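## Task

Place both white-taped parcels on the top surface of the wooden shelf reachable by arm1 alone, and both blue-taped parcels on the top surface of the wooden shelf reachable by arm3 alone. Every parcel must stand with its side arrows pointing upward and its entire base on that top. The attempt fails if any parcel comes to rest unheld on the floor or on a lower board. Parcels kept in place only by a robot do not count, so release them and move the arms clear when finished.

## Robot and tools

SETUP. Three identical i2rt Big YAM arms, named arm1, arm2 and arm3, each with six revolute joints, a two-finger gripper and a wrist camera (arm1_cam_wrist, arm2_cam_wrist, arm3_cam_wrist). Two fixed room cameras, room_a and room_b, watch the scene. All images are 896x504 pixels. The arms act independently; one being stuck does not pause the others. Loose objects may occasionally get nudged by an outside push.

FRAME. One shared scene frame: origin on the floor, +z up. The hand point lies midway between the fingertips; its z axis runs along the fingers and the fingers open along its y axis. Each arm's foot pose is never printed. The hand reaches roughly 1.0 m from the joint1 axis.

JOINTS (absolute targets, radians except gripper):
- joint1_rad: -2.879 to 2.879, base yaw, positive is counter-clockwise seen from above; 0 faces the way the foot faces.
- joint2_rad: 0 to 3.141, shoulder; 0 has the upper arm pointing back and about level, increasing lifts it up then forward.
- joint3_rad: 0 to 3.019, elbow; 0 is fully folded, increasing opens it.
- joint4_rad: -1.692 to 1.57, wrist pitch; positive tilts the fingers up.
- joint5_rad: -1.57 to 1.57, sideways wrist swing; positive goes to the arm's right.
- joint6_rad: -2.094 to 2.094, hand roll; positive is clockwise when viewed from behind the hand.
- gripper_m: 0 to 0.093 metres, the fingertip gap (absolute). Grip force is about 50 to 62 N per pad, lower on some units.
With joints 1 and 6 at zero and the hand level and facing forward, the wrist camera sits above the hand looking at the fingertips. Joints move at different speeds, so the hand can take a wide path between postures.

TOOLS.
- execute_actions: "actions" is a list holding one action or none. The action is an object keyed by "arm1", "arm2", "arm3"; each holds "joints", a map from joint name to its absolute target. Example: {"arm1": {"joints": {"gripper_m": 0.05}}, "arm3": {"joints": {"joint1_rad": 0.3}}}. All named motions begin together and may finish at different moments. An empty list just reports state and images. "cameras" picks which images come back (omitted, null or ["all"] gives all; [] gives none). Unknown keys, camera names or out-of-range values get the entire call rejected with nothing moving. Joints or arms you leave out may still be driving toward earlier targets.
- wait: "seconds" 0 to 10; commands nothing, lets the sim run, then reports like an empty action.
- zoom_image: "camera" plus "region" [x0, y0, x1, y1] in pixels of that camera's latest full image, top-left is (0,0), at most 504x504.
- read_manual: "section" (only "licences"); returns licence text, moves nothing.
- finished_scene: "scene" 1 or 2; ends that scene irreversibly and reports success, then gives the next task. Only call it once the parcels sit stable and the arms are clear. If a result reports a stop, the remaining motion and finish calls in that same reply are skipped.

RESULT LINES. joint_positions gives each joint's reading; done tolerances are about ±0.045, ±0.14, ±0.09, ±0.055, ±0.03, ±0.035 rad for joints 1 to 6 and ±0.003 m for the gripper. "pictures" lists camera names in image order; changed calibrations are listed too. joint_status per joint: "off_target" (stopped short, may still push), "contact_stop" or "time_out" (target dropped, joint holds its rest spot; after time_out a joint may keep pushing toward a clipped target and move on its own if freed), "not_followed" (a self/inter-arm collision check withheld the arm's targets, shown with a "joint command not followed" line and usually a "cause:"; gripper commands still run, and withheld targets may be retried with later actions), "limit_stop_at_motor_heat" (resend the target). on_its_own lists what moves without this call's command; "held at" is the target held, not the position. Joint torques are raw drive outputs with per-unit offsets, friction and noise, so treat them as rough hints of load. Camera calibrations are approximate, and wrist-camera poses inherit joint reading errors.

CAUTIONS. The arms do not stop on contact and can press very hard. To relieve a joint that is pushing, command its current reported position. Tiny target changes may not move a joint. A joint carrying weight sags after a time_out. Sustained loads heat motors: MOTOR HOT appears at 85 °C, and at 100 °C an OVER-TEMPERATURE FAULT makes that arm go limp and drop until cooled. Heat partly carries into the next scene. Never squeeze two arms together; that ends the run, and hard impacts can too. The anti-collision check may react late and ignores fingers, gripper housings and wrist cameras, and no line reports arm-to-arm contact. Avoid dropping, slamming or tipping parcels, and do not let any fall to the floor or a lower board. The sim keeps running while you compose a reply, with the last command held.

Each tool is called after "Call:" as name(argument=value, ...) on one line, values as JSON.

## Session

Call:
execute_actions(actions=[])

Scene clock: 0.00 s.
Joint torques (N m, as the arm reports them, + toward a larger angle): no reading
arm1.joint_positions: joint1_rad=-0.821 joint2_rad=+0.497 joint3_rad=+1.621 joint4_rad=-1.613 joint5_rad=+0.150 joint6_rad=+0.222 gripper_m=+0.094
arm1.joint_status: not commanded
arm1.hand: x=-0.6229 y=-1.0866 z=+1.4876 quat_wxyz=(-0.342, -0.713, -0.477, +0.385) (m; scene frame)
arm2.joint_positions: joint1_rad=+0.639 joint2_rad=+0.556 joint3_rad=+1.336 joint4_rad=-1.485 joint5_rad=-0.117 joint6_rad=+0.794 gripper_m=+0.095
arm2.joint_status: not commanded
arm2.hand: x=+0.1589 y=-0.2044 z=+1.3890 quat_wxyz=(+0.251, +0.882, -0.218, -0.334) (m; scene frame)
arm3.joint_positions: joint1_rad=+0.216 joint2_rad=+0.557 joint3_rad=+1.344 joint4_rad=-1.358 joint5_rad=+0.113 joint6_rad=+0.601 gripper_m=+0.095
arm3.joint_status: not commanded
arm3.hand: x=+0.0341 y=+1.0763 z=+1.3662 quat_wxyz=(-0.160, -0.861, +0.166, +0.453) (m; scene frame)
pictures: arm1_cam_wrist, arm2_cam_wrist, arm3_cam_wrist, room_a, room_b
camera_calibration (this result's frames):
arm1_cam_wrist: T_world_to_cam=[[-0.939549, 0.316492, -0.130695, -0.0479041], [0.341264, 0.834216, -0.433155, 1.76661], [-0.0280623, -0.451572, -0.891793, 0.940071], [0, 0, 0, 1]] pos_world=[-0.621508, -1.03406, 1.5973]
arm2_cam_wrist: T_world_to_cam=[[0.221961, 0.781519, -0.583062, 0.931023], [0.961111, -0.27613, -0.00423921, -0.197477], [-0.164314, -0.559446, -0.812417, 1.16126], [0, 0, 0, 1]] pos_world=[0.173958, -0.132477, 1.48544]
arm3_cam_wrist: T_world_to_cam=[[0.133452, 0.893479, -0.428819, -0.381599], [0.91793, -0.274558, -0.286396, 0.659456], [-0.373624, -0.355406, -0.856791, 1.68854], [0, 0, 0, 1]] pos_world=[0.0764712, 1.12213, 1.47196]
Images, in order (width x height): arm1_cam_wrist 896x504, arm2_cam_wrist 896x504, arm3_cam_wrist 896x504, room_a 896x504, room_b 896x504.

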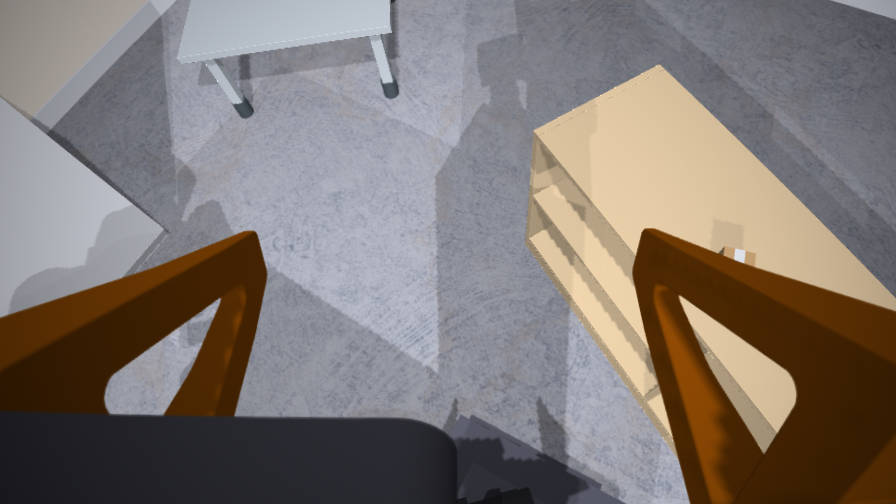

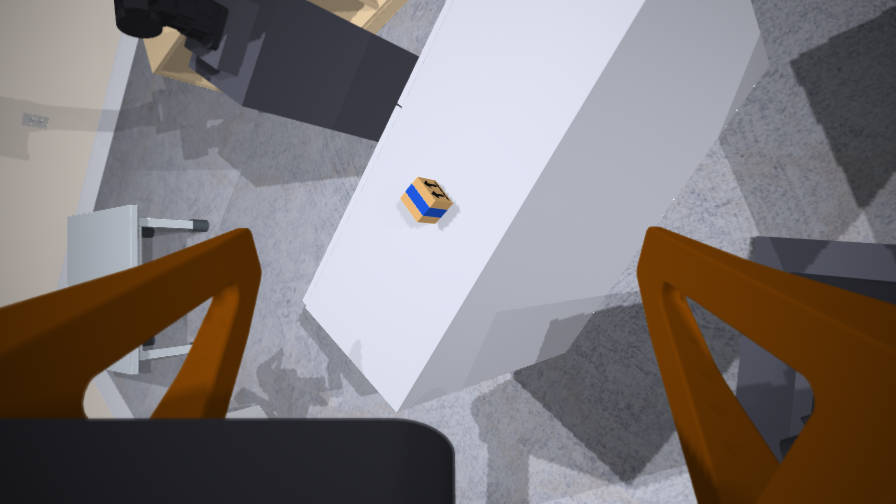

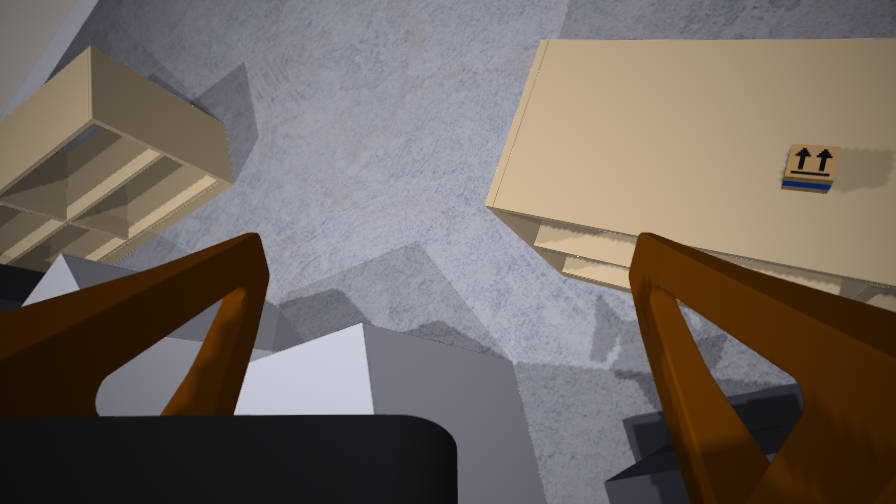

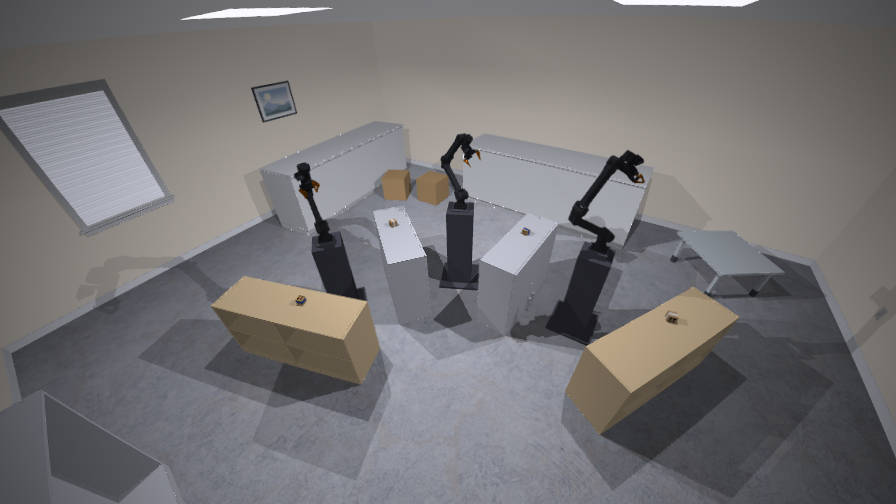

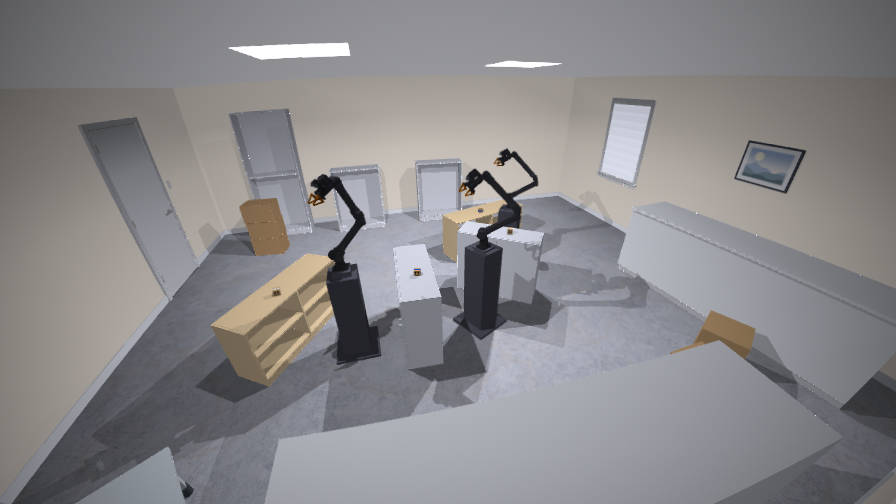

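Call:
zoom_image(camera="room_a", region=[640, 295, 710, 340])

Call:
zoom_image(camera="room_a", region=[360, 200, 430, 245])

Call:
zoom_image(camera="arm2_cam_wrist", region=[370, 150, 490, 250])

Call:
zoom_image(camera="arm3_cam_wrist", region=[750, 120, 870, 220])

Call:
zoom_image(camera="room_b", region=[470, 205, 540, 250])

Region (640, 295, 710, 340) of room_a's 896x504 image, scaled by 7.200, with more detail than that image has; it fills the top 324 rows of this view, and the rest is white.

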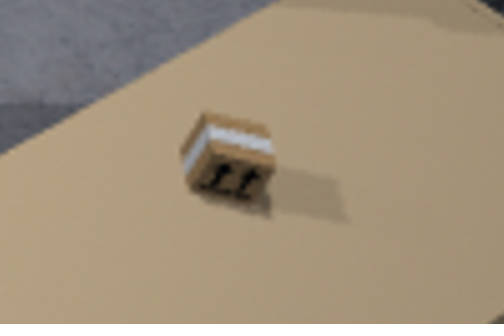

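Region (360, 200, 430, 245) of room_a's 896x504 image, scaled by 7.200, with more detail than that image has; it fills the top 324 rows of this view, and the rest is white.

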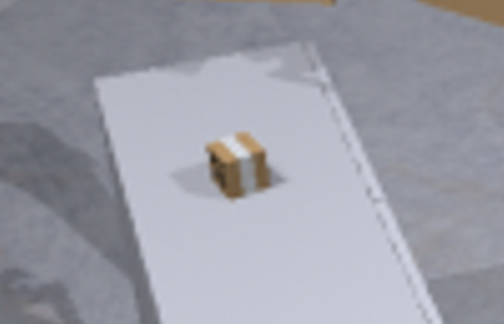

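Region (370, 150, 490, 250) of arm2_cam_wrist's 896x504 image, scaled by 4.200, with more detail than that image has.

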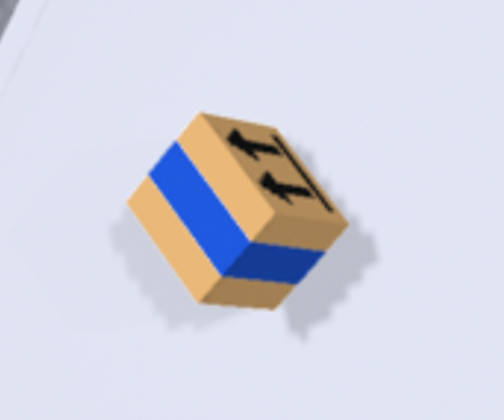

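Region (750, 120, 870, 220) of arm3_cam_wrist's 896x504 image, scaled by 4.200, with more detail than that image has.

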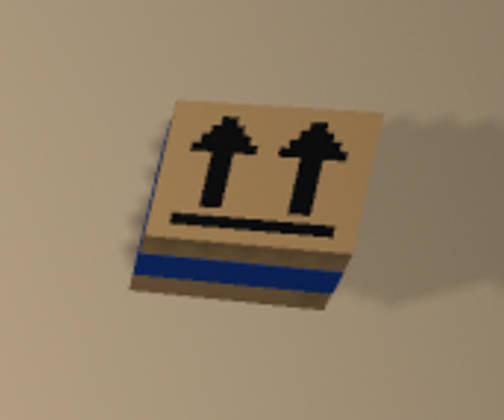

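Region (470, 205, 540, 250) of room_b's 896x504 image, scaled by 7.200, with more detail than that image has; it fills the top 324 rows of this view, and the rest is white.

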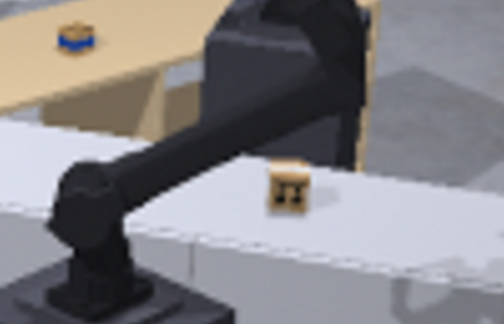

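Call:
execute_actions(actions=[])

Scene clock: 0.93 s.
Joint torques (N m, as the arm reports them, + toward a larger angle): arm1=[ 0.18  6.3   6.35  2.03  0.02 -0.06] | arm2=[-0.22  3.19  7.92  1.48  0.12 -0.06] | arm3=[-0.33  2.65  9.83  2.63 -0.01  0.  ]
arm1.joint_positions: joint1_rad=-0.821 joint2_rad=+0.497 joint3_rad=+1.621 joint4_rad=-1.613 joint5_rad=+0.150 joint6_rad=+0.222 gripper_m=+0.094
arm1.joint_status: not commanded
arm1.hand: x=-0.6229 y=-1.0866 z=+1.4876 quat_wxyz=(-0.342, -0.713, -0.477, +0.385) (m; scene frame)
arm2.joint_positions: joint1_rad=+0.639 joint2_rad=+0.556 joint3_rad=+1.336 joint4_rad=-1.485 joint5_rad=-0.117 joint6_rad=+0.794 gripper_m=+0.095
arm2.joint_status: not commanded
arm2.hand: x=+0.1589 y=-0.2044 z=+1.3890 quat_wxyz=(+0.251, +0.882, -0.218, -0.334) (m; scene frame)
arm3.joint_positions: joint1_rad=+0.216 joint2_rad=+0.557 joint3_rad=+1.344 joint4_rad=-1.358 joint5_rad=+0.113 joint6_rad=+0.601 gripper_m=+0.095
arm3.joint_status: not commanded
arm3.hand: x=+0.0341 y=+1.0763 z=+1.3662 quat_wxyz=(-0.160, -0.861, +0.166, +0.453) (m; scene frame)
pictures: arm1_cam_wrist, arm2_cam_wrist, arm3_cam_wrist, room_a, room_b
camera_calibration (this result's frames):
arm1_cam_wrist: T_world_to_cam=[[-0.939549, 0.316492, -0.130695, -0.0479041], [0.341264, 0.834216, -0.433155, 1.76661], [-0.0280623, -0.451572, -0.891793, 0.940071], [0, 0, 0, 1]] pos_world=[-0.621508, -1.03406, 1.5973]
arm2_cam_wrist: T_world_to_cam=[[0.221961, 0.781519, -0.583062, 0.931023], [0.961111, -0.27613, -0.00423921, -0.197477], [-0.164314, -0.559446, -0.812417, 1.16126], [0, 0, 0, 1]] pos_world=[0.173958, -0.132477, 1.48544]
arm3_cam_wrist: T_world_to_cam=[[0.133452, 0.893479, -0.428819, -0.381599], [0.91793, -0.274558, -0.286396, 0.659456], [-0.373624, -0.355406, -0.856791, 1.68854], [0, 0, 0, 1]] pos_world=[0.0764712, 1.12213, 1.47196]
Images, in order (width x height): arm1_cam_wrist 896x504, arm2_cam_wrist 896x504, arm3_cam_wrist 896x504, room_a 896x504, room_b 896x504.

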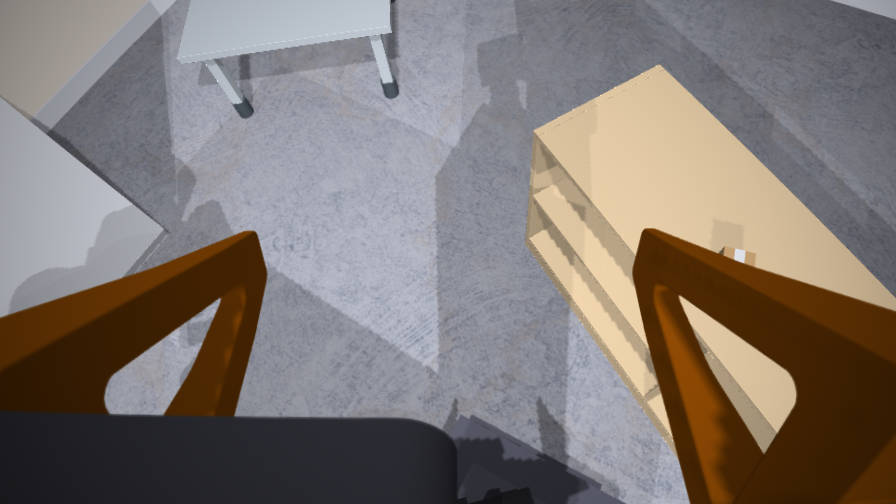

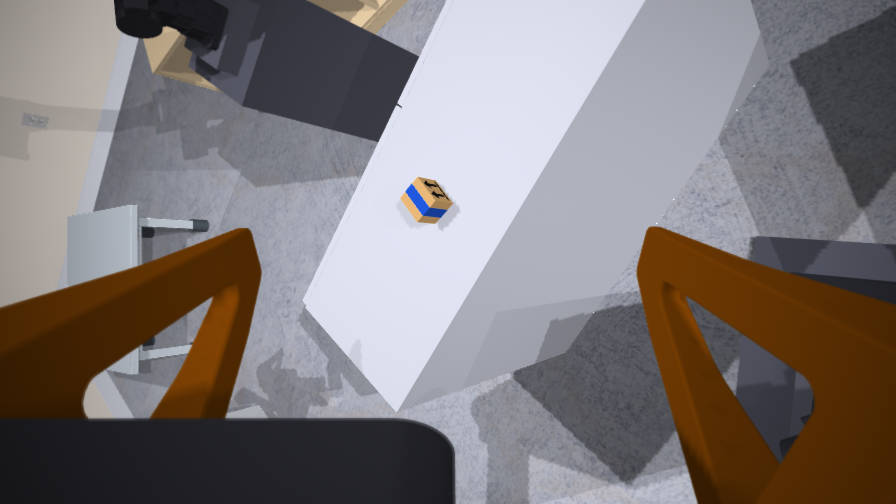

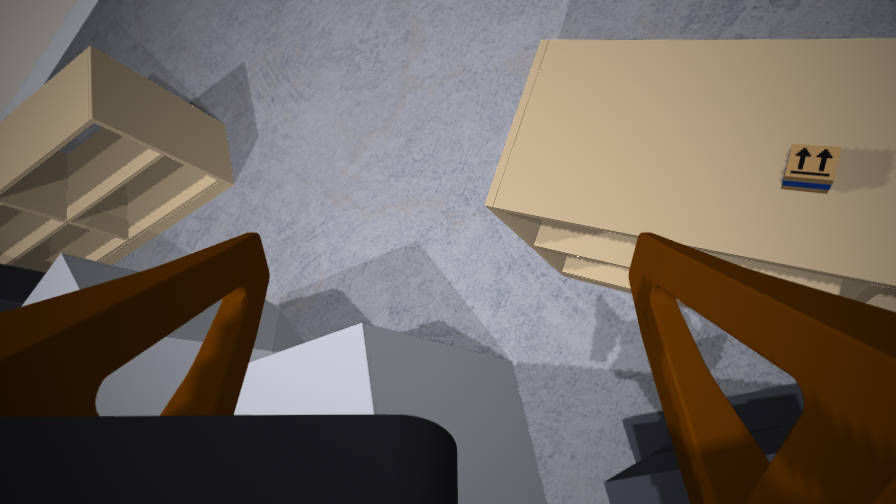

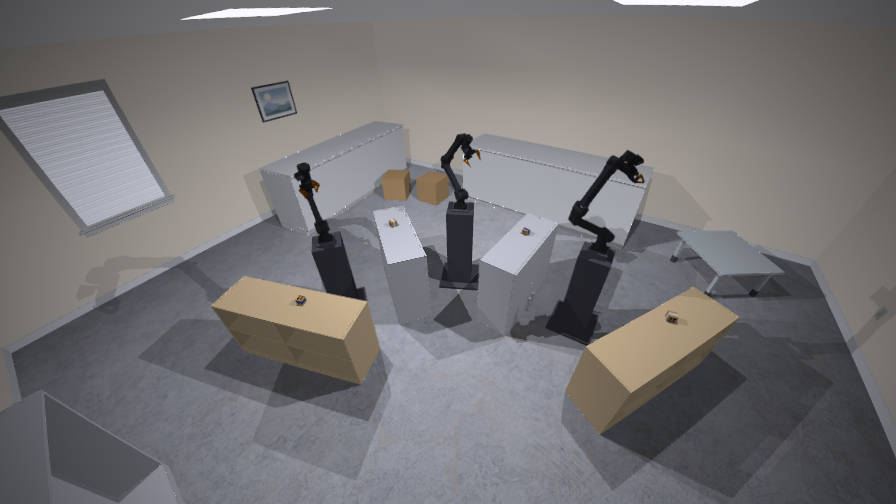

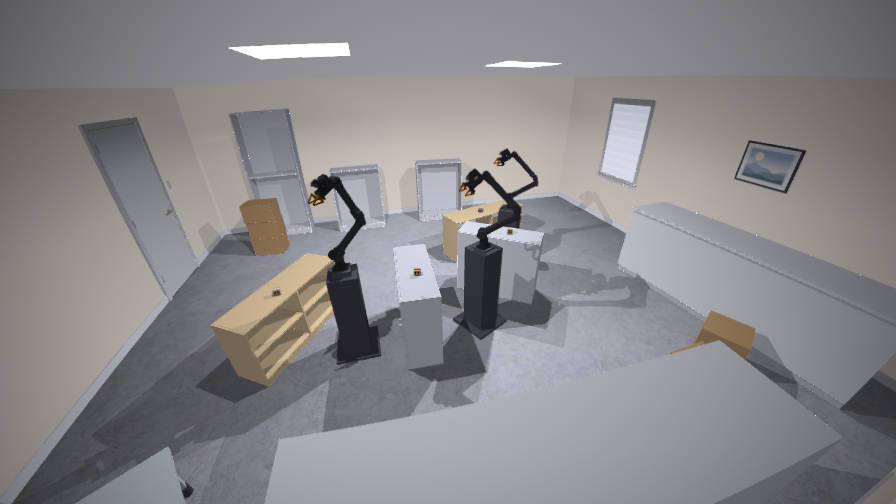

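Call:
execute_actions(actions=[{"arm1":{"joints":{"joint1_rad":-1.823,"joint2_rad":1.54,"joint3_rad":0.787,"joint4_rad":-0.197,"joint5_rad":0,"joint6_rad":0}},"arm2":{"joints":{"joint1_rad":1.265,"joint2_rad":2.01,"joint3_rad":1.69,"joint4_rad":-1.217,"joint5_rad":0,"joint6_rad":0}},"arm3":{"joints":{"joint1_rad":-0.532,"joint2_rad":2.04,"joint3_rad":1.324,"joint4_rad":-0.853,"joint5_rad":0,"joint6_rad":0}}}], cameras=["arm1_cam_wrist","arm2_cam_wrist","arm3_cam_wrist"])

Scene clock: 6.13 s.
Joint torques (N m, as the arm reports them, + toward a larger angle): arm1=[-0.47 -9.34  7.74  1.96  0.01 -0.14] | arm2=[ -0.53 -17.2    8.48  -0.04   0.1   -0.14] | arm3=[  0.38 -18.06   7.95   1.15  -0.08  -0.04]
arm1.joint_positions: joint1_rad=-1.817 joint2_rad=+1.518 joint3_rad=+0.779 joint4_rad=-0.209 joint5_rad=-0.001 joint6_rad=+0.008 gripper_m=+0.094
arm1.joint_status: all done
arm1.hand: x=-1.0265 y=-1.2175 z=+0.9424 quat_wxyz=(-0.073, -0.924, -0.230, +0.297) (m; scene frame)
arm2.joint_positions: joint1_rad=+1.271 joint2_rad=+2.010 joint3_rad=+1.673 joint4_rad=-1.216 joint5_rad=+0.001 joint6_rad=+0.011 gripper_m=+0.095
arm2.joint_status: all done
arm2.hand: x=-0.0410 y=-0.6045 z=+0.9579 quat_wxyz=(+0.002, +0.906, +0.423, -0.003) (m; scene frame)
arm3.joint_positions: joint1_rad=-0.539 joint2_rad=+2.023 joint3_rad=+1.316 joint4_rad=-0.856 joint5_rad=+0.000 joint6_rad=+0.007 gripper_m=+0.095
arm3.joint_status: all done
arm3.hand: x=-0.2371 y=+1.3627 z=+0.7868 quat_wxyz=(+0.001, -0.971, +0.238, +0.003) (m; scene frame)
pictures: arm1_cam_wrist, arm2_cam_wrist, arm3_cam_wrist
camera_calibration (this result's frames):
arm1_cam_wrist: T_world_to_cam=[[-0.459475, 0.888174, -0.00546662, 0.613849], [0.888176, 0.459494, 0.00297242, 1.47157], [0.00515191, -0.00348956, -0.999981, 1.065], [0, 0, 0, 1]] pos_world=[-1.03045, -1.21767, 1.06396]
arm2_cam_wrist: T_world_to_cam=[[-0.767211, 0.641359, 0.00681898, 0.346389], [0.525106, 0.62197, 0.580876, -0.153137], [0.368309, 0.449235, -0.813964, 1.18739], [0, 0, 0, 1]] pos_world=[-0.0911618, -0.660332, 1.05309]
arm3_cam_wrist: T_world_to_cam=[[0.460765, 0.887482, -0.00841031, -1.09471], [0.730468, -0.37383, 0.571548, 0.23694], [0.504095, -0.269493, -0.820525, 1.25507], [0, 0, 0, 1]] pos_world=[-0.301348, 1.39834, 0.885188]
Images, in order (width x height): arm1_cam_wrist 896x504, arm2_cam_wrist 896x504, arm3_cam_wrist 896x504.

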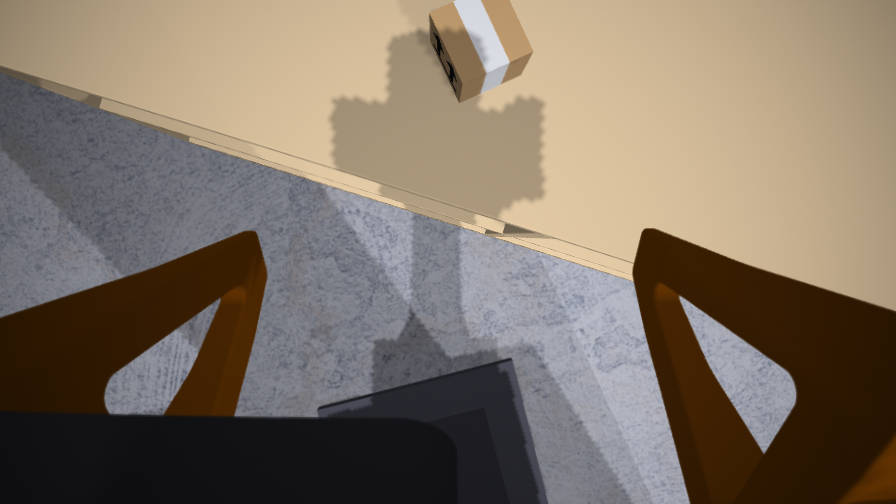

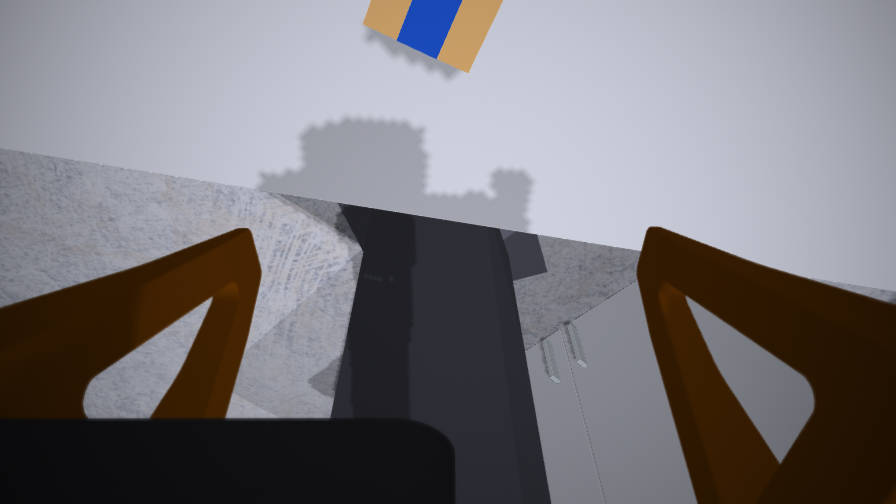

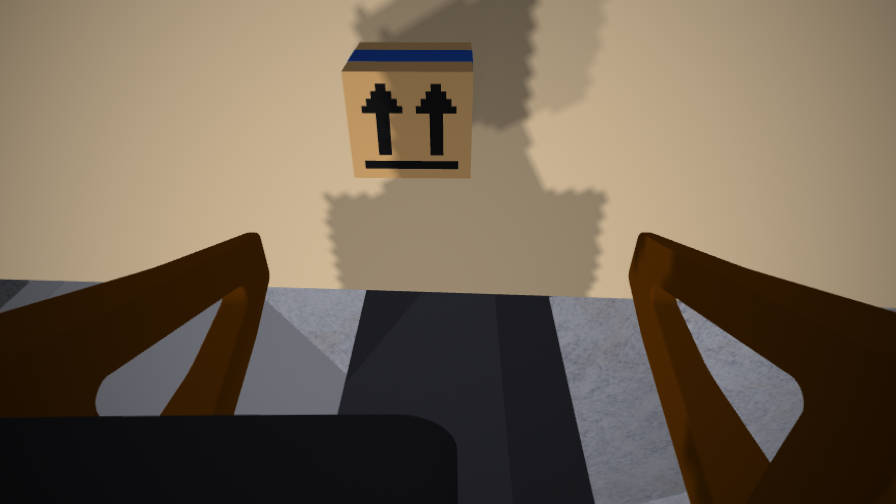

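Call:
zoom_image(camera="arm1_cam_wrist", region=[400, 0, 560, 110])

Call:
execute_actions(actions=[{"arm2":{"joints":{"joint2_rad":2.30,"joint3_rad":1.735,"joint4_rad":-0.974,"joint6_rad":0.42}},"arm3":{"joints":{"joint1_rad":-0.505,"joint2_rad":2.625,"joint3_rad":1.925,"joint4_rad":-1.445}}}], cameras=["arm2_cam_wrist","arm3_cam_wrist"])

Region (400, 0, 560, 110) of arm1_cam_wrist's 896x504 image, scaled by 3.150, with more detail than that image has; it fills the top 346 rows of this view, and the rest is white.

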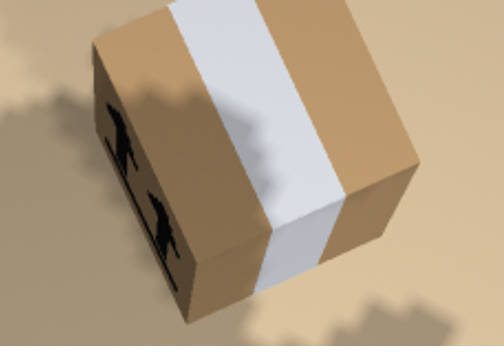

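Scene clock: 9.03 s.
Joint torques (N m, as the arm reports them, + toward a larger angle): arm1=[-0.45 -9.46  7.72  1.94  0.02 -0.14] | arm2=[ -0.4  -18.57   7.42   0.36   0.23   0.19] | arm3=[ -0.05 -23.56   8.47  -0.59  -0.08  -0.03]
arm1.joint_positions: joint1_rad=-1.817 joint2_rad=+1.518 joint3_rad=+0.779 joint4_rad=-0.209 joint5_rad=-0.001 joint6_rad=+0.008 gripper_m=+0.094
arm1.joint_status: not commanded
arm1.hand: x=-1.0265 y=-1.2175 z=+0.9424 quat_wxyz=(-0.073, -0.924, -0.230, +0.297) (m; scene frame)
arm2.joint_positions: joint1_rad=+1.268 joint2_rad=+2.301 joint3_rad=+1.719 joint4_rad=-0.984 joint5_rad=-0.002 joint6_rad=+0.408 gripper_m=+0.095
arm2.joint_status: all done
arm2.hand: x=-0.0642 y=-0.6301 z=+0.7973 quat_wxyz=(+0.000, +0.972, +0.234, +0.003) (m; scene frame)
arm3.joint_positions: joint1_rad=-0.506 joint2_rad=+2.616 joint3_rad=+1.895 joint4_rad=-1.434 joint5_rad=+0.000 joint6_rad=+0.007 gripper_m=+0.095
arm3.joint_status: all done
arm3.hand: x=-0.2392 y=+1.3443 z=+0.6441 quat_wxyz=(-0.062, -0.934, +0.212, -0.282) (m; scene frame)
pictures: arm2_cam_wrist, arm3_cam_wrist
camera_calibration (this result's frames):
arm2_cam_wrist: T_world_to_cam=[[-0.456494, 0.8897, 0.00684919, 0.522508], [0.719253, 0.364486, 0.59146, -0.189997], [0.523726, 0.274924, -0.806305, 0.970765], [0, 0, 0, 1]] pos_world=[-0.133238, -0.662511, 0.89153]
arm3_cam_wrist: T_world_to_cam=[[0.434731, 0.900551, -0.00399545, -1.10523], [0.327561, -0.153991, 0.932197, -0.311042], [0.838876, -0.406564, -0.36193, 1.10301], [0, 0, 0, 1]] pos_world=[-0.342924, 1.39587, 0.684748]
Images, in order (width x height): arm2_cam_wrist 896x504, arm3_cam_wrist 896x504.

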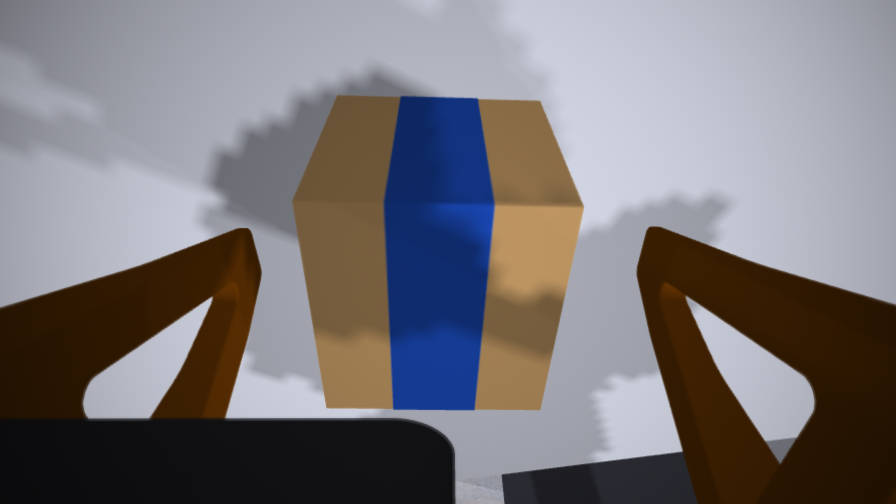

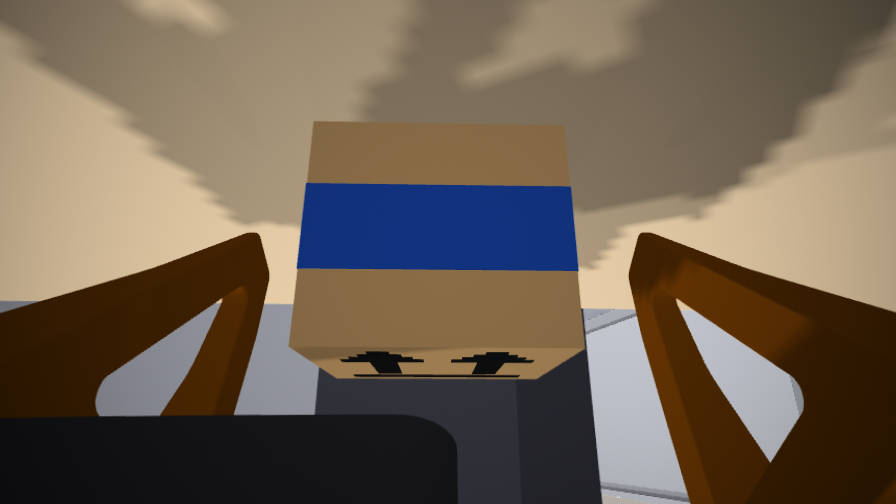

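Call:
execute_actions(actions=[{"arm2":{"joints":{"gripper_m":0.04}},"arm3":{"joints":{"gripper_m":0.045}}}], cameras=[])

Scene clock: 11.63 s.
Joint torques (N m, as the arm reports them, + toward a larger angle): arm1=[-0.55 -9.52  7.75  1.93  0.02 -0.14] | arm2=[ -0.46 -19.16   7.51   0.38   0.22   0.15] | arm3=[ -0.34 -23.18   8.45  -0.58  -0.07  -0.03]
arm1.joint_positions: joint1_rad=-1.817 joint2_rad=+1.518 joint3_rad=+0.779 joint4_rad=-0.209 joint5_rad=-0.001 joint6_rad=+0.008 gripper_m=+0.094
arm1.joint_status: not commanded
arm1.hand: x=-1.0265 y=-1.2175 z=+0.9424 quat_wxyz=(-0.073, -0.924, -0.230, +0.297) (m; scene frame)
arm2.joint_positions: joint1_rad=+1.268 joint2_rad=+2.301 joint3_rad=+1.719 joint4_rad=-0.984 joint5_rad=-0.001 joint6_rad=+0.409 gripper_m=+0.049
arm2.joint_status: gripper_m off_target (ended at +0.049, target +0.040)
arm2.hand: x=-0.0643 y=-0.6300 z=+0.7973 quat_wxyz=(-0.001, +0.972, +0.234, +0.003) (m; scene frame)
arm3.joint_positions: joint1_rad=-0.506 joint2_rad=+2.616 joint3_rad=+1.895 joint4_rad=-1.434 joint5_rad=+0.000 joint6_rad=+0.007 gripper_m=+0.056
arm3.joint_status: gripper_m off_target (ended at +0.056, target +0.045)
arm3.hand: x=-0.2392 y=+1.3443 z=+0.6441 quat_wxyz=(-0.062, -0.934, +0.212, -0.282) (m; scene frame)
pictures: none
No camera images: the call's "cameras" was empty. Leave "cameras" out to get every camera's image.

Call:
execute_actions(actions=[{"arm2":{"joints":{"joint1_rad":-0.833,"joint2_rad":2.20,"joint3_rad":1.99,"joint4_rad":-1.325,"joint6_rad":0.0}},"arm3":{"joints":{"joint2_rad":2.2}}}], cameras=["arm2_cam_wrist","room_a"])

Scene clock: 15.13 s.
Joint torques (N m, as the arm reports them, + toward a larger angle): arm1=[-0.54 -9.47  7.73  1.97  0.03 -0.14] | arm2=[ -0.81 -19.98   8.15  -0.27   0.09  -0.13] | arm3=[ -0.25 -21.61   9.14   0.47  -0.08  -0.03]
arm1.joint_positions: joint1_rad=-1.817 joint2_rad=+1.518 joint3_rad=+0.779 joint4_rad=-0.209 joint5_rad=-0.001 joint6_rad=+0.008 gripper_m=+0.094
arm1.joint_status: not commanded
arm1.hand: x=-1.0265 y=-1.2175 z=+0.9424 quat_wxyz=(-0.073, -0.924, -0.230, +0.297) (m; scene frame)
arm2.joint_positions: joint1_rad=-0.828 joint2_rad=+2.203 joint3_rad=+1.982 joint4_rad=-1.316 joint5_rad=+0.001 joint6_rad=+0.011 gripper_m=+0.049
arm2.joint_status: all done
arm2.hand: x=+0.1086 y=+0.5056 z=+0.9620 quat_wxyz=(-0.016, +0.818, -0.575, -0.012) (m; scene frame)
arm3.joint_positions: joint1_rad=-0.506 joint2_rad=+2.174 joint3_rad=+1.926 joint4_rad=-1.437 joint5_rad=+0.000 joint6_rad=+0.007 gripper_m=+0.056
arm3.joint_status: all done
arm3.hand: x=-0.3300 y=+1.3871 z=+0.9047 quat_wxyz=(-0.013, -0.973, +0.221, -0.056) (m; scene frame)
pictures: arm2_cam_wrist, room_a
camera_calibration (this result's frames):
arm2_cam_wrist: T_world_to_cam=[[0.940647, 0.338836, 0.0193304, -0.295384], [0.271979, -0.786665, 0.554244, -0.159281], [0.203004, -0.51609, -0.83213, 1.16043], [0, 0, 0, 1]] pos_world=[0.0856008, 0.573674, 1.05962]
Images, in order (width x height): arm2_cam_wrist 896x504, room_a 896x504.

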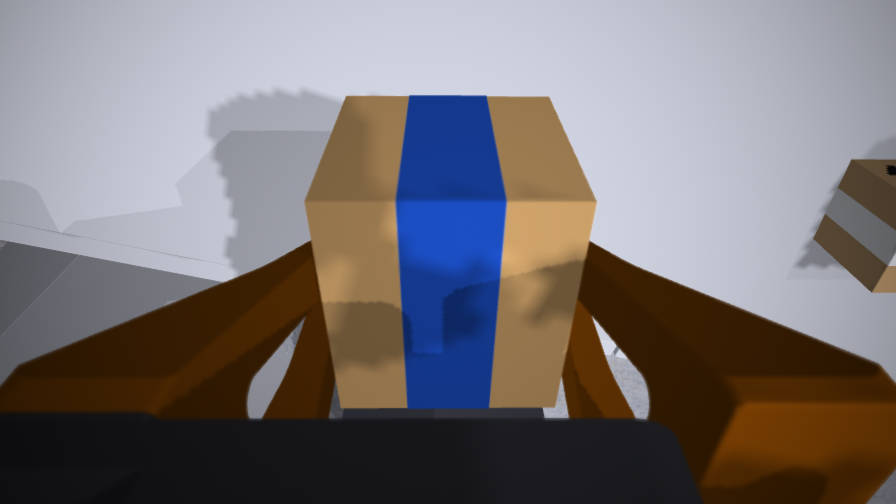

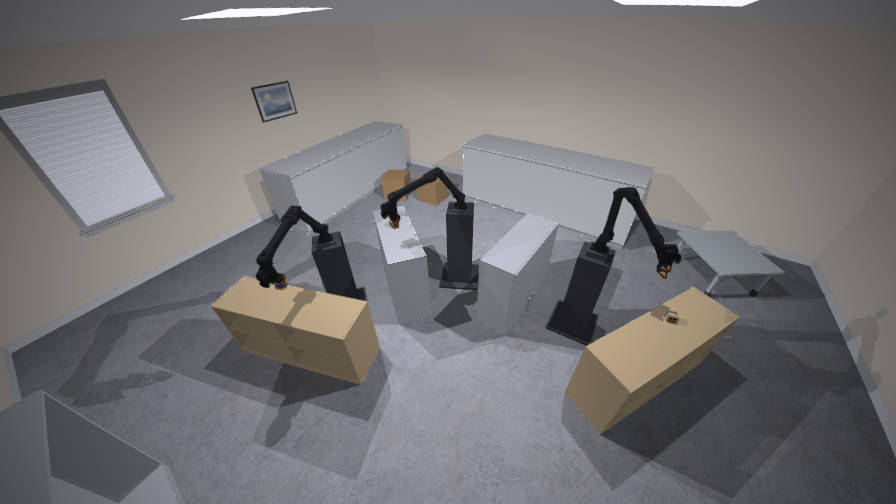

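Call:
execute_actions(actions=[{"arm2":{"joints":{"joint2_rad":2.28,"joint3_rad":1.776,"joint4_rad":-1.061}},"arm3":{"joints":{"joint3_rad":1.4,"joint4_rad":0.2}}}], cameras=["arm2_cam_wrist"])

Scene clock: 18.17 s.
Joint torques (N m, as the arm reports them, + toward a larger angle): arm1=[-0.33 -9.35  7.73  1.94  0.01 -0.13] | arm2=[ -0.7  -19.94   7.71   0.36   0.09  -0.13] | arm3=[ -0.17 -21.4    8.93   3.15  -0.07  -0.03]
arm1.joint_positions: joint1_rad=-1.817 joint2_rad=+1.518 joint3_rad=+0.779 joint4_rad=-0.209 joint5_rad=-0.001 joint6_rad=+0.008 gripper_m=+0.094
arm1.joint_status: not commanded
arm1.hand: x=-1.0265 y=-1.2175 z=+0.9424 quat_wxyz=(-0.073, -0.924, -0.230, +0.297) (m; scene frame)
arm2.joint_positions: joint1_rad=-0.828 joint2_rad=+2.291 joint3_rad=+1.764 joint4_rad=-1.071 joint5_rad=+0.001 joint6_rad=+0.011 gripper_m=+0.049
arm2.joint_status: all done
arm2.hand: x=+0.1222 y=+0.4731 z=+0.8279 quat_wxyz=(+0.002, +0.818, -0.575, +0.013) (m; scene frame)
arm3.joint_positions: joint1_rad=-0.506 joint2_rad=+2.188 joint3_rad=+1.389 joint4_rad=+0.181 joint5_rad=+0.000 joint6_rad=+0.007 gripper_m=+0.056
arm3.joint_status: all done
arm3.hand: x=-0.4461 y=+1.4419 z=+0.8227 quat_wxyz=(+0.098, -0.867, +0.197, +0.447) (m; scene frame)
pictures: arm2_cam_wrist
camera_calibration (this result's frames):
arm2_cam_wrist: T_world_to_cam=[[0.940448, 0.339353, 0.0199395, -0.295309], [0.258908, -0.753053, 0.604878, -0.170404], [0.220283, -0.563694, -0.796068, 1.01988], [0, 0, 0, 1]] pos_world=[0.0971799, 0.546792, 0.920857]
Images, in order (width x height): arm2_cam_wrist 896x504.

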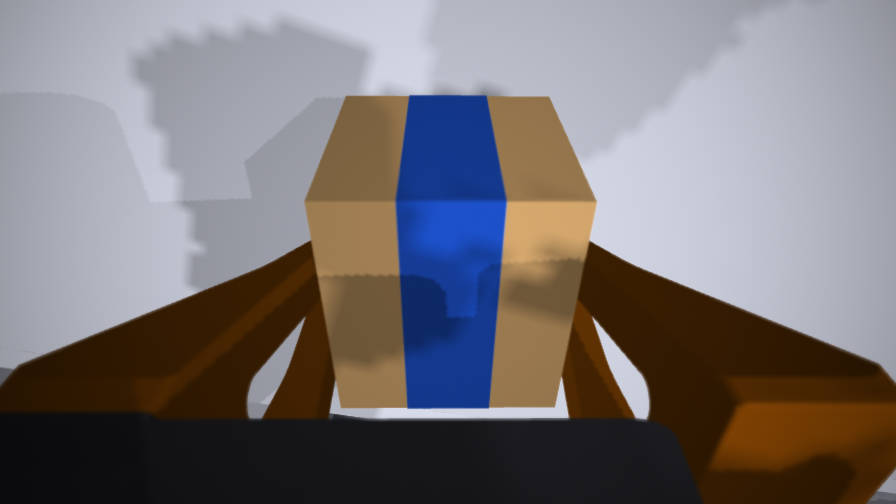

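Call:
execute_actions(actions=[{"arm2":{"joints":{"gripper_m":0.093}},"arm3":{"joints":{"joint2_rad":2.17,"joint3_rad":0.745,"joint4_rad":0.86}}}], cameras=["arm2_cam_wrist","arm3_cam_wrist"])

Scene clock: 19.67 s.
Joint torques (N m, as the arm reports them, + toward a larger angle): arm1=[-0.61 -9.36  7.72  1.98  0.02 -0.12] | arm2=[ -0.79 -20.06   7.56   0.37   0.09  -0.13] | arm3=[ -0.19 -16.54   3.2    3.21  -0.07  -0.03]
arm1.joint_positions: joint1_rad=-1.817 joint2_rad=+1.518 joint3_rad=+0.779 joint4_rad=-0.209 joint5_rad=-0.001 joint6_rad=+0.008 gripper_m=+0.094
arm1.joint_status: not commanded
arm1.hand: x=-1.0265 y=-1.2175 z=+0.9424 quat_wxyz=(-0.073, -0.924, -0.230, +0.297) (m; scene frame)
arm2.joint_positions: joint1_rad=-0.828 joint2_rad=+2.291 joint3_rad=+1.764 joint4_rad=-1.071 joint5_rad=+0.001 joint6_rad=+0.011 gripper_m=+0.093
arm2.joint_status: all done
arm2.hand: x=+0.1222 y=+0.4731 z=+0.8279 quat_wxyz=(+0.002, +0.818, -0.575, +0.013) (m; scene frame)
arm3.joint_positions: joint1_rad=-0.506 joint2_rad=+2.177 joint3_rad=+0.744 joint4_rad=+0.841 joint5_rad=+0.000 joint6_rad=+0.007 gripper_m=+0.056
arm3.joint_status: all done
arm3.hand: x=-0.2533 y=+1.3509 z=+0.7269 quat_wxyz=(+0.101, -0.861, +0.196, +0.459) (m; scene frame)
pictures: arm2_cam_wrist, arm3_cam_wrist
camera_calibration (this result's frames):
arm2_cam_wrist: T_world_to_cam=[[0.940448, 0.339353, 0.0199395, -0.295309], [0.258908, -0.753053, 0.604878, -0.170404], [0.220283, -0.563694, -0.796068, 1.01988], [0, 0, 0, 1]] pos_world=[0.0971799, 0.546792, 0.920857]
arm3_cam_wrist: T_world_to_cam=[[0.422896, 0.906133, -0.00903925, -1.11165], [0.845558, -0.398173, -0.355655, 1.01464], [-0.32587, 0.142762, -0.934574, 0.526675], [0, 0, 0, 1]] pos_world=[-0.216199, 1.33611, 0.84303]
Images, in order (width x height): arm2_cam_wrist 896x504, arm3_cam_wrist 896x504.

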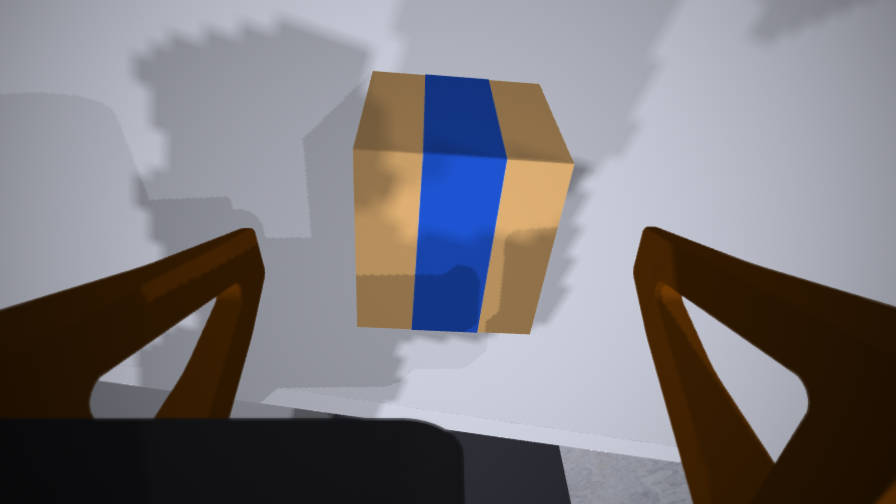

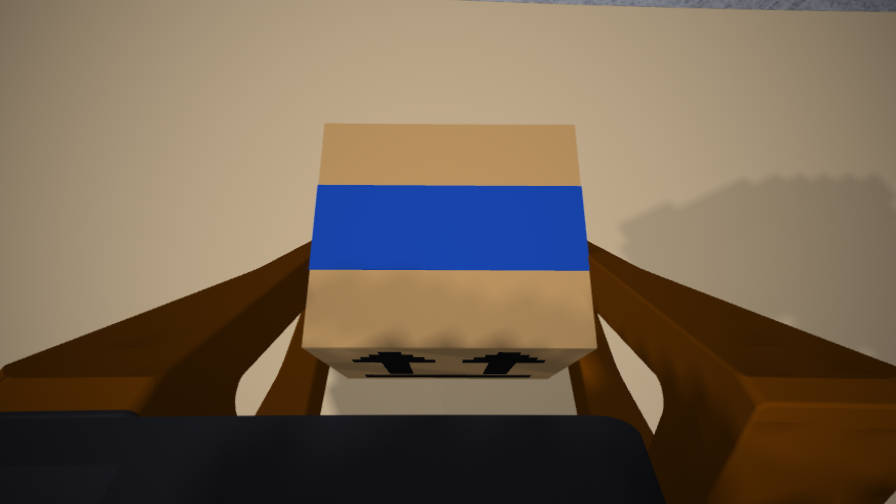

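Call:
execute_actions(actions=[{"arm2":{"joints":{"joint1_rad":-1.021,"joint2_rad":2.05,"joint4_rad":-0.95,"joint5_rad":0.599,"joint6_rad":-1.794}},"arm3":{"joints":{"joint2_rad":2.43,"joint3_rad":0.862,"joint4_rad":1.028}}}], cameras=["arm3_cam_wrist"])

Scene clock: 26.93 s.
Joint torques (N m, as the arm reports them, + toward a larger angle): arm1=[-0.51 -9.33  7.72  1.94  0.02 -0.14] | arm2=[ -0.88 -17.08   8.87   0.76   0.52  -0.08] | arm3=[ -0.28 -16.75   2.26   3.17  -0.07  -0.03]
arm1.joint_positions: joint1_rad=-1.817 joint2_rad=+1.518 joint3_rad=+0.779 joint4_rad=-0.209 joint5_rad=-0.001 joint6_rad=+0.008 gripper_m=+0.094
arm1.joint_status: not commanded
arm1.hand: x=-1.0265 y=-1.2175 z=+0.9424 quat_wxyz=(-0.073, -0.924, -0.230, +0.297) (m; scene frame)
arm2.joint_positions: joint1_rad=-1.015 joint2_rad=+2.041 joint3_rad=+1.764 joint4_rad=-0.957 joint5_rad=+0.597 joint6_rad=-1.782 gripper_m=+0.093
arm2.joint_status: all done
arm2.hand: x=+0.3239 y=+0.5651 z=+1.0266 quat_wxyz=(-0.157, +0.933, +0.129, +0.298) (m; scene frame)
arm3.joint_positions: joint1_rad=-0.506 joint2_rad=+2.425 joint3_rad=+0.856 joint4_rad=+1.011 joint5_rad=+0.000 joint6_rad=+0.007 gripper_m=+0.056
arm3.joint_status: all done
arm3.hand: x=-0.2633 y=+1.3556 z=+0.6550 quat_wxyz=(+0.104, -0.853, +0.194, +0.473) (m; scene frame)
pictures: arm3_cam_wrist
camera_calibration (this result's frames):
arm3_cam_wrist: T_world_to_cam=[[0.422633, 0.906257, -0.00890328, -1.11265], [0.834415, -0.392926, -0.386471, 1.00949], [-0.353741, 0.155906, -0.922258, 0.422314], [0, 0, 0, 1]] pos_world=[-0.222702, 1.33916, 0.769717]
Images, in order (width x height): arm3_cam_wrist 896x504.

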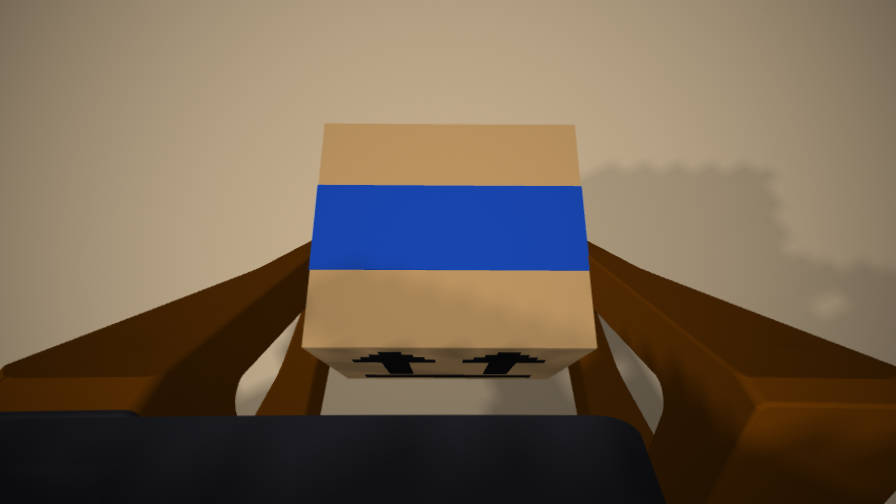

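Call:
execute_actions(actions=[{"arm2":{"joints":{"joint2_rad":2.12,"joint3_rad":1.525,"joint4_rad":-0.83}},"arm3":{"joints":{"joint2_rad":2.44,"joint4_rad":0.995}}}], cameras=["arm2_cam_wrist"])

Scene clock: 28.17 s.
Joint torques (N m, as the arm reports them, + toward a larger angle): arm1=[-0.48 -9.36  7.75  1.98  0.02 -0.14] | arm2=[ -0.74 -17.67   7.38   0.55   0.49  -0.12] | arm3=[ -0.25 -15.79   2.2    2.28  -0.07  -0.03]
arm1.joint_positions: joint1_rad=-1.817 joint2_rad=+1.518 joint3_rad=+0.779 joint4_rad=-0.209 joint5_rad=-0.001 joint6_rad=+0.008 gripper_m=+0.094
arm1.joint_status: not commanded
arm1.hand: x=-1.0265 y=-1.2175 z=+0.9424 quat_wxyz=(-0.073, -0.924, -0.230, +0.297) (m; scene frame)
arm2.joint_positions: joint1_rad=-1.015 joint2_rad=+2.128 joint3_rad=+1.513 joint4_rad=-0.841 joint5_rad=+0.598 joint6_rad=-1.784 gripper_m=+0.093
arm2.joint_status: all done
arm2.hand: x=+0.3381 y=+0.4912 z=+0.8789 quat_wxyz=(-0.051, +0.938, +0.164, +0.300) (m; scene frame)
arm3.joint_positions: joint1_rad=-0.506 joint2_rad=+2.425 joint3_rad=+0.856 joint4_rad=+1.002 joint5_rad=+0.000 joint6_rad=+0.007 gripper_m=+0.056
arm3.joint_status: all done
arm3.hand: x=-0.2622 y=+1.3551 z=+0.6531 quat_wxyz=(+0.103, -0.855, +0.194, +0.469) (m; scene frame)
pictures: arm2_cam_wrist
camera_calibration (this result's frames):
arm2_cam_wrist: T_world_to_cam=[[-0.343245, 0.939238, 0.00385442, -0.351969], [0.302365, 0.106612, 0.947211, -0.981368], [0.889246, 0.326291, -0.320587, -0.0581163], [0, 0, 0, 1]] pos_world=[0.2276, 0.454172, 0.912288]
Images, in order (width x height): arm2_cam_wrist 896x504.

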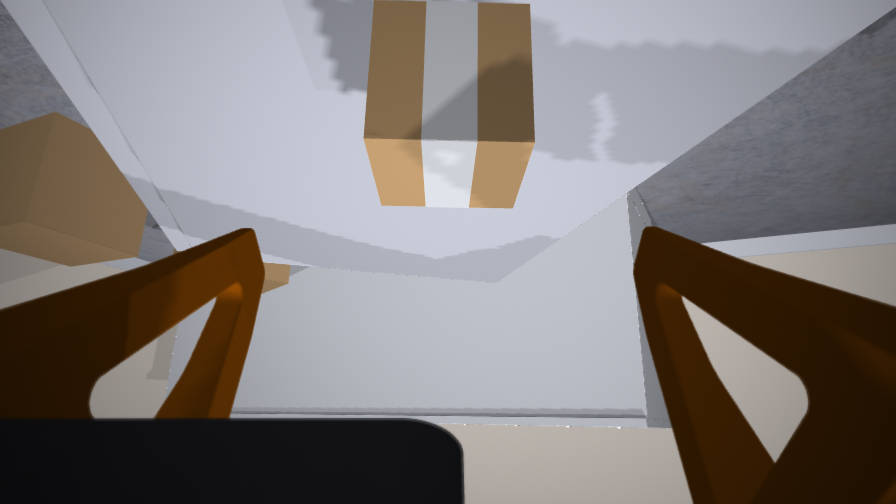

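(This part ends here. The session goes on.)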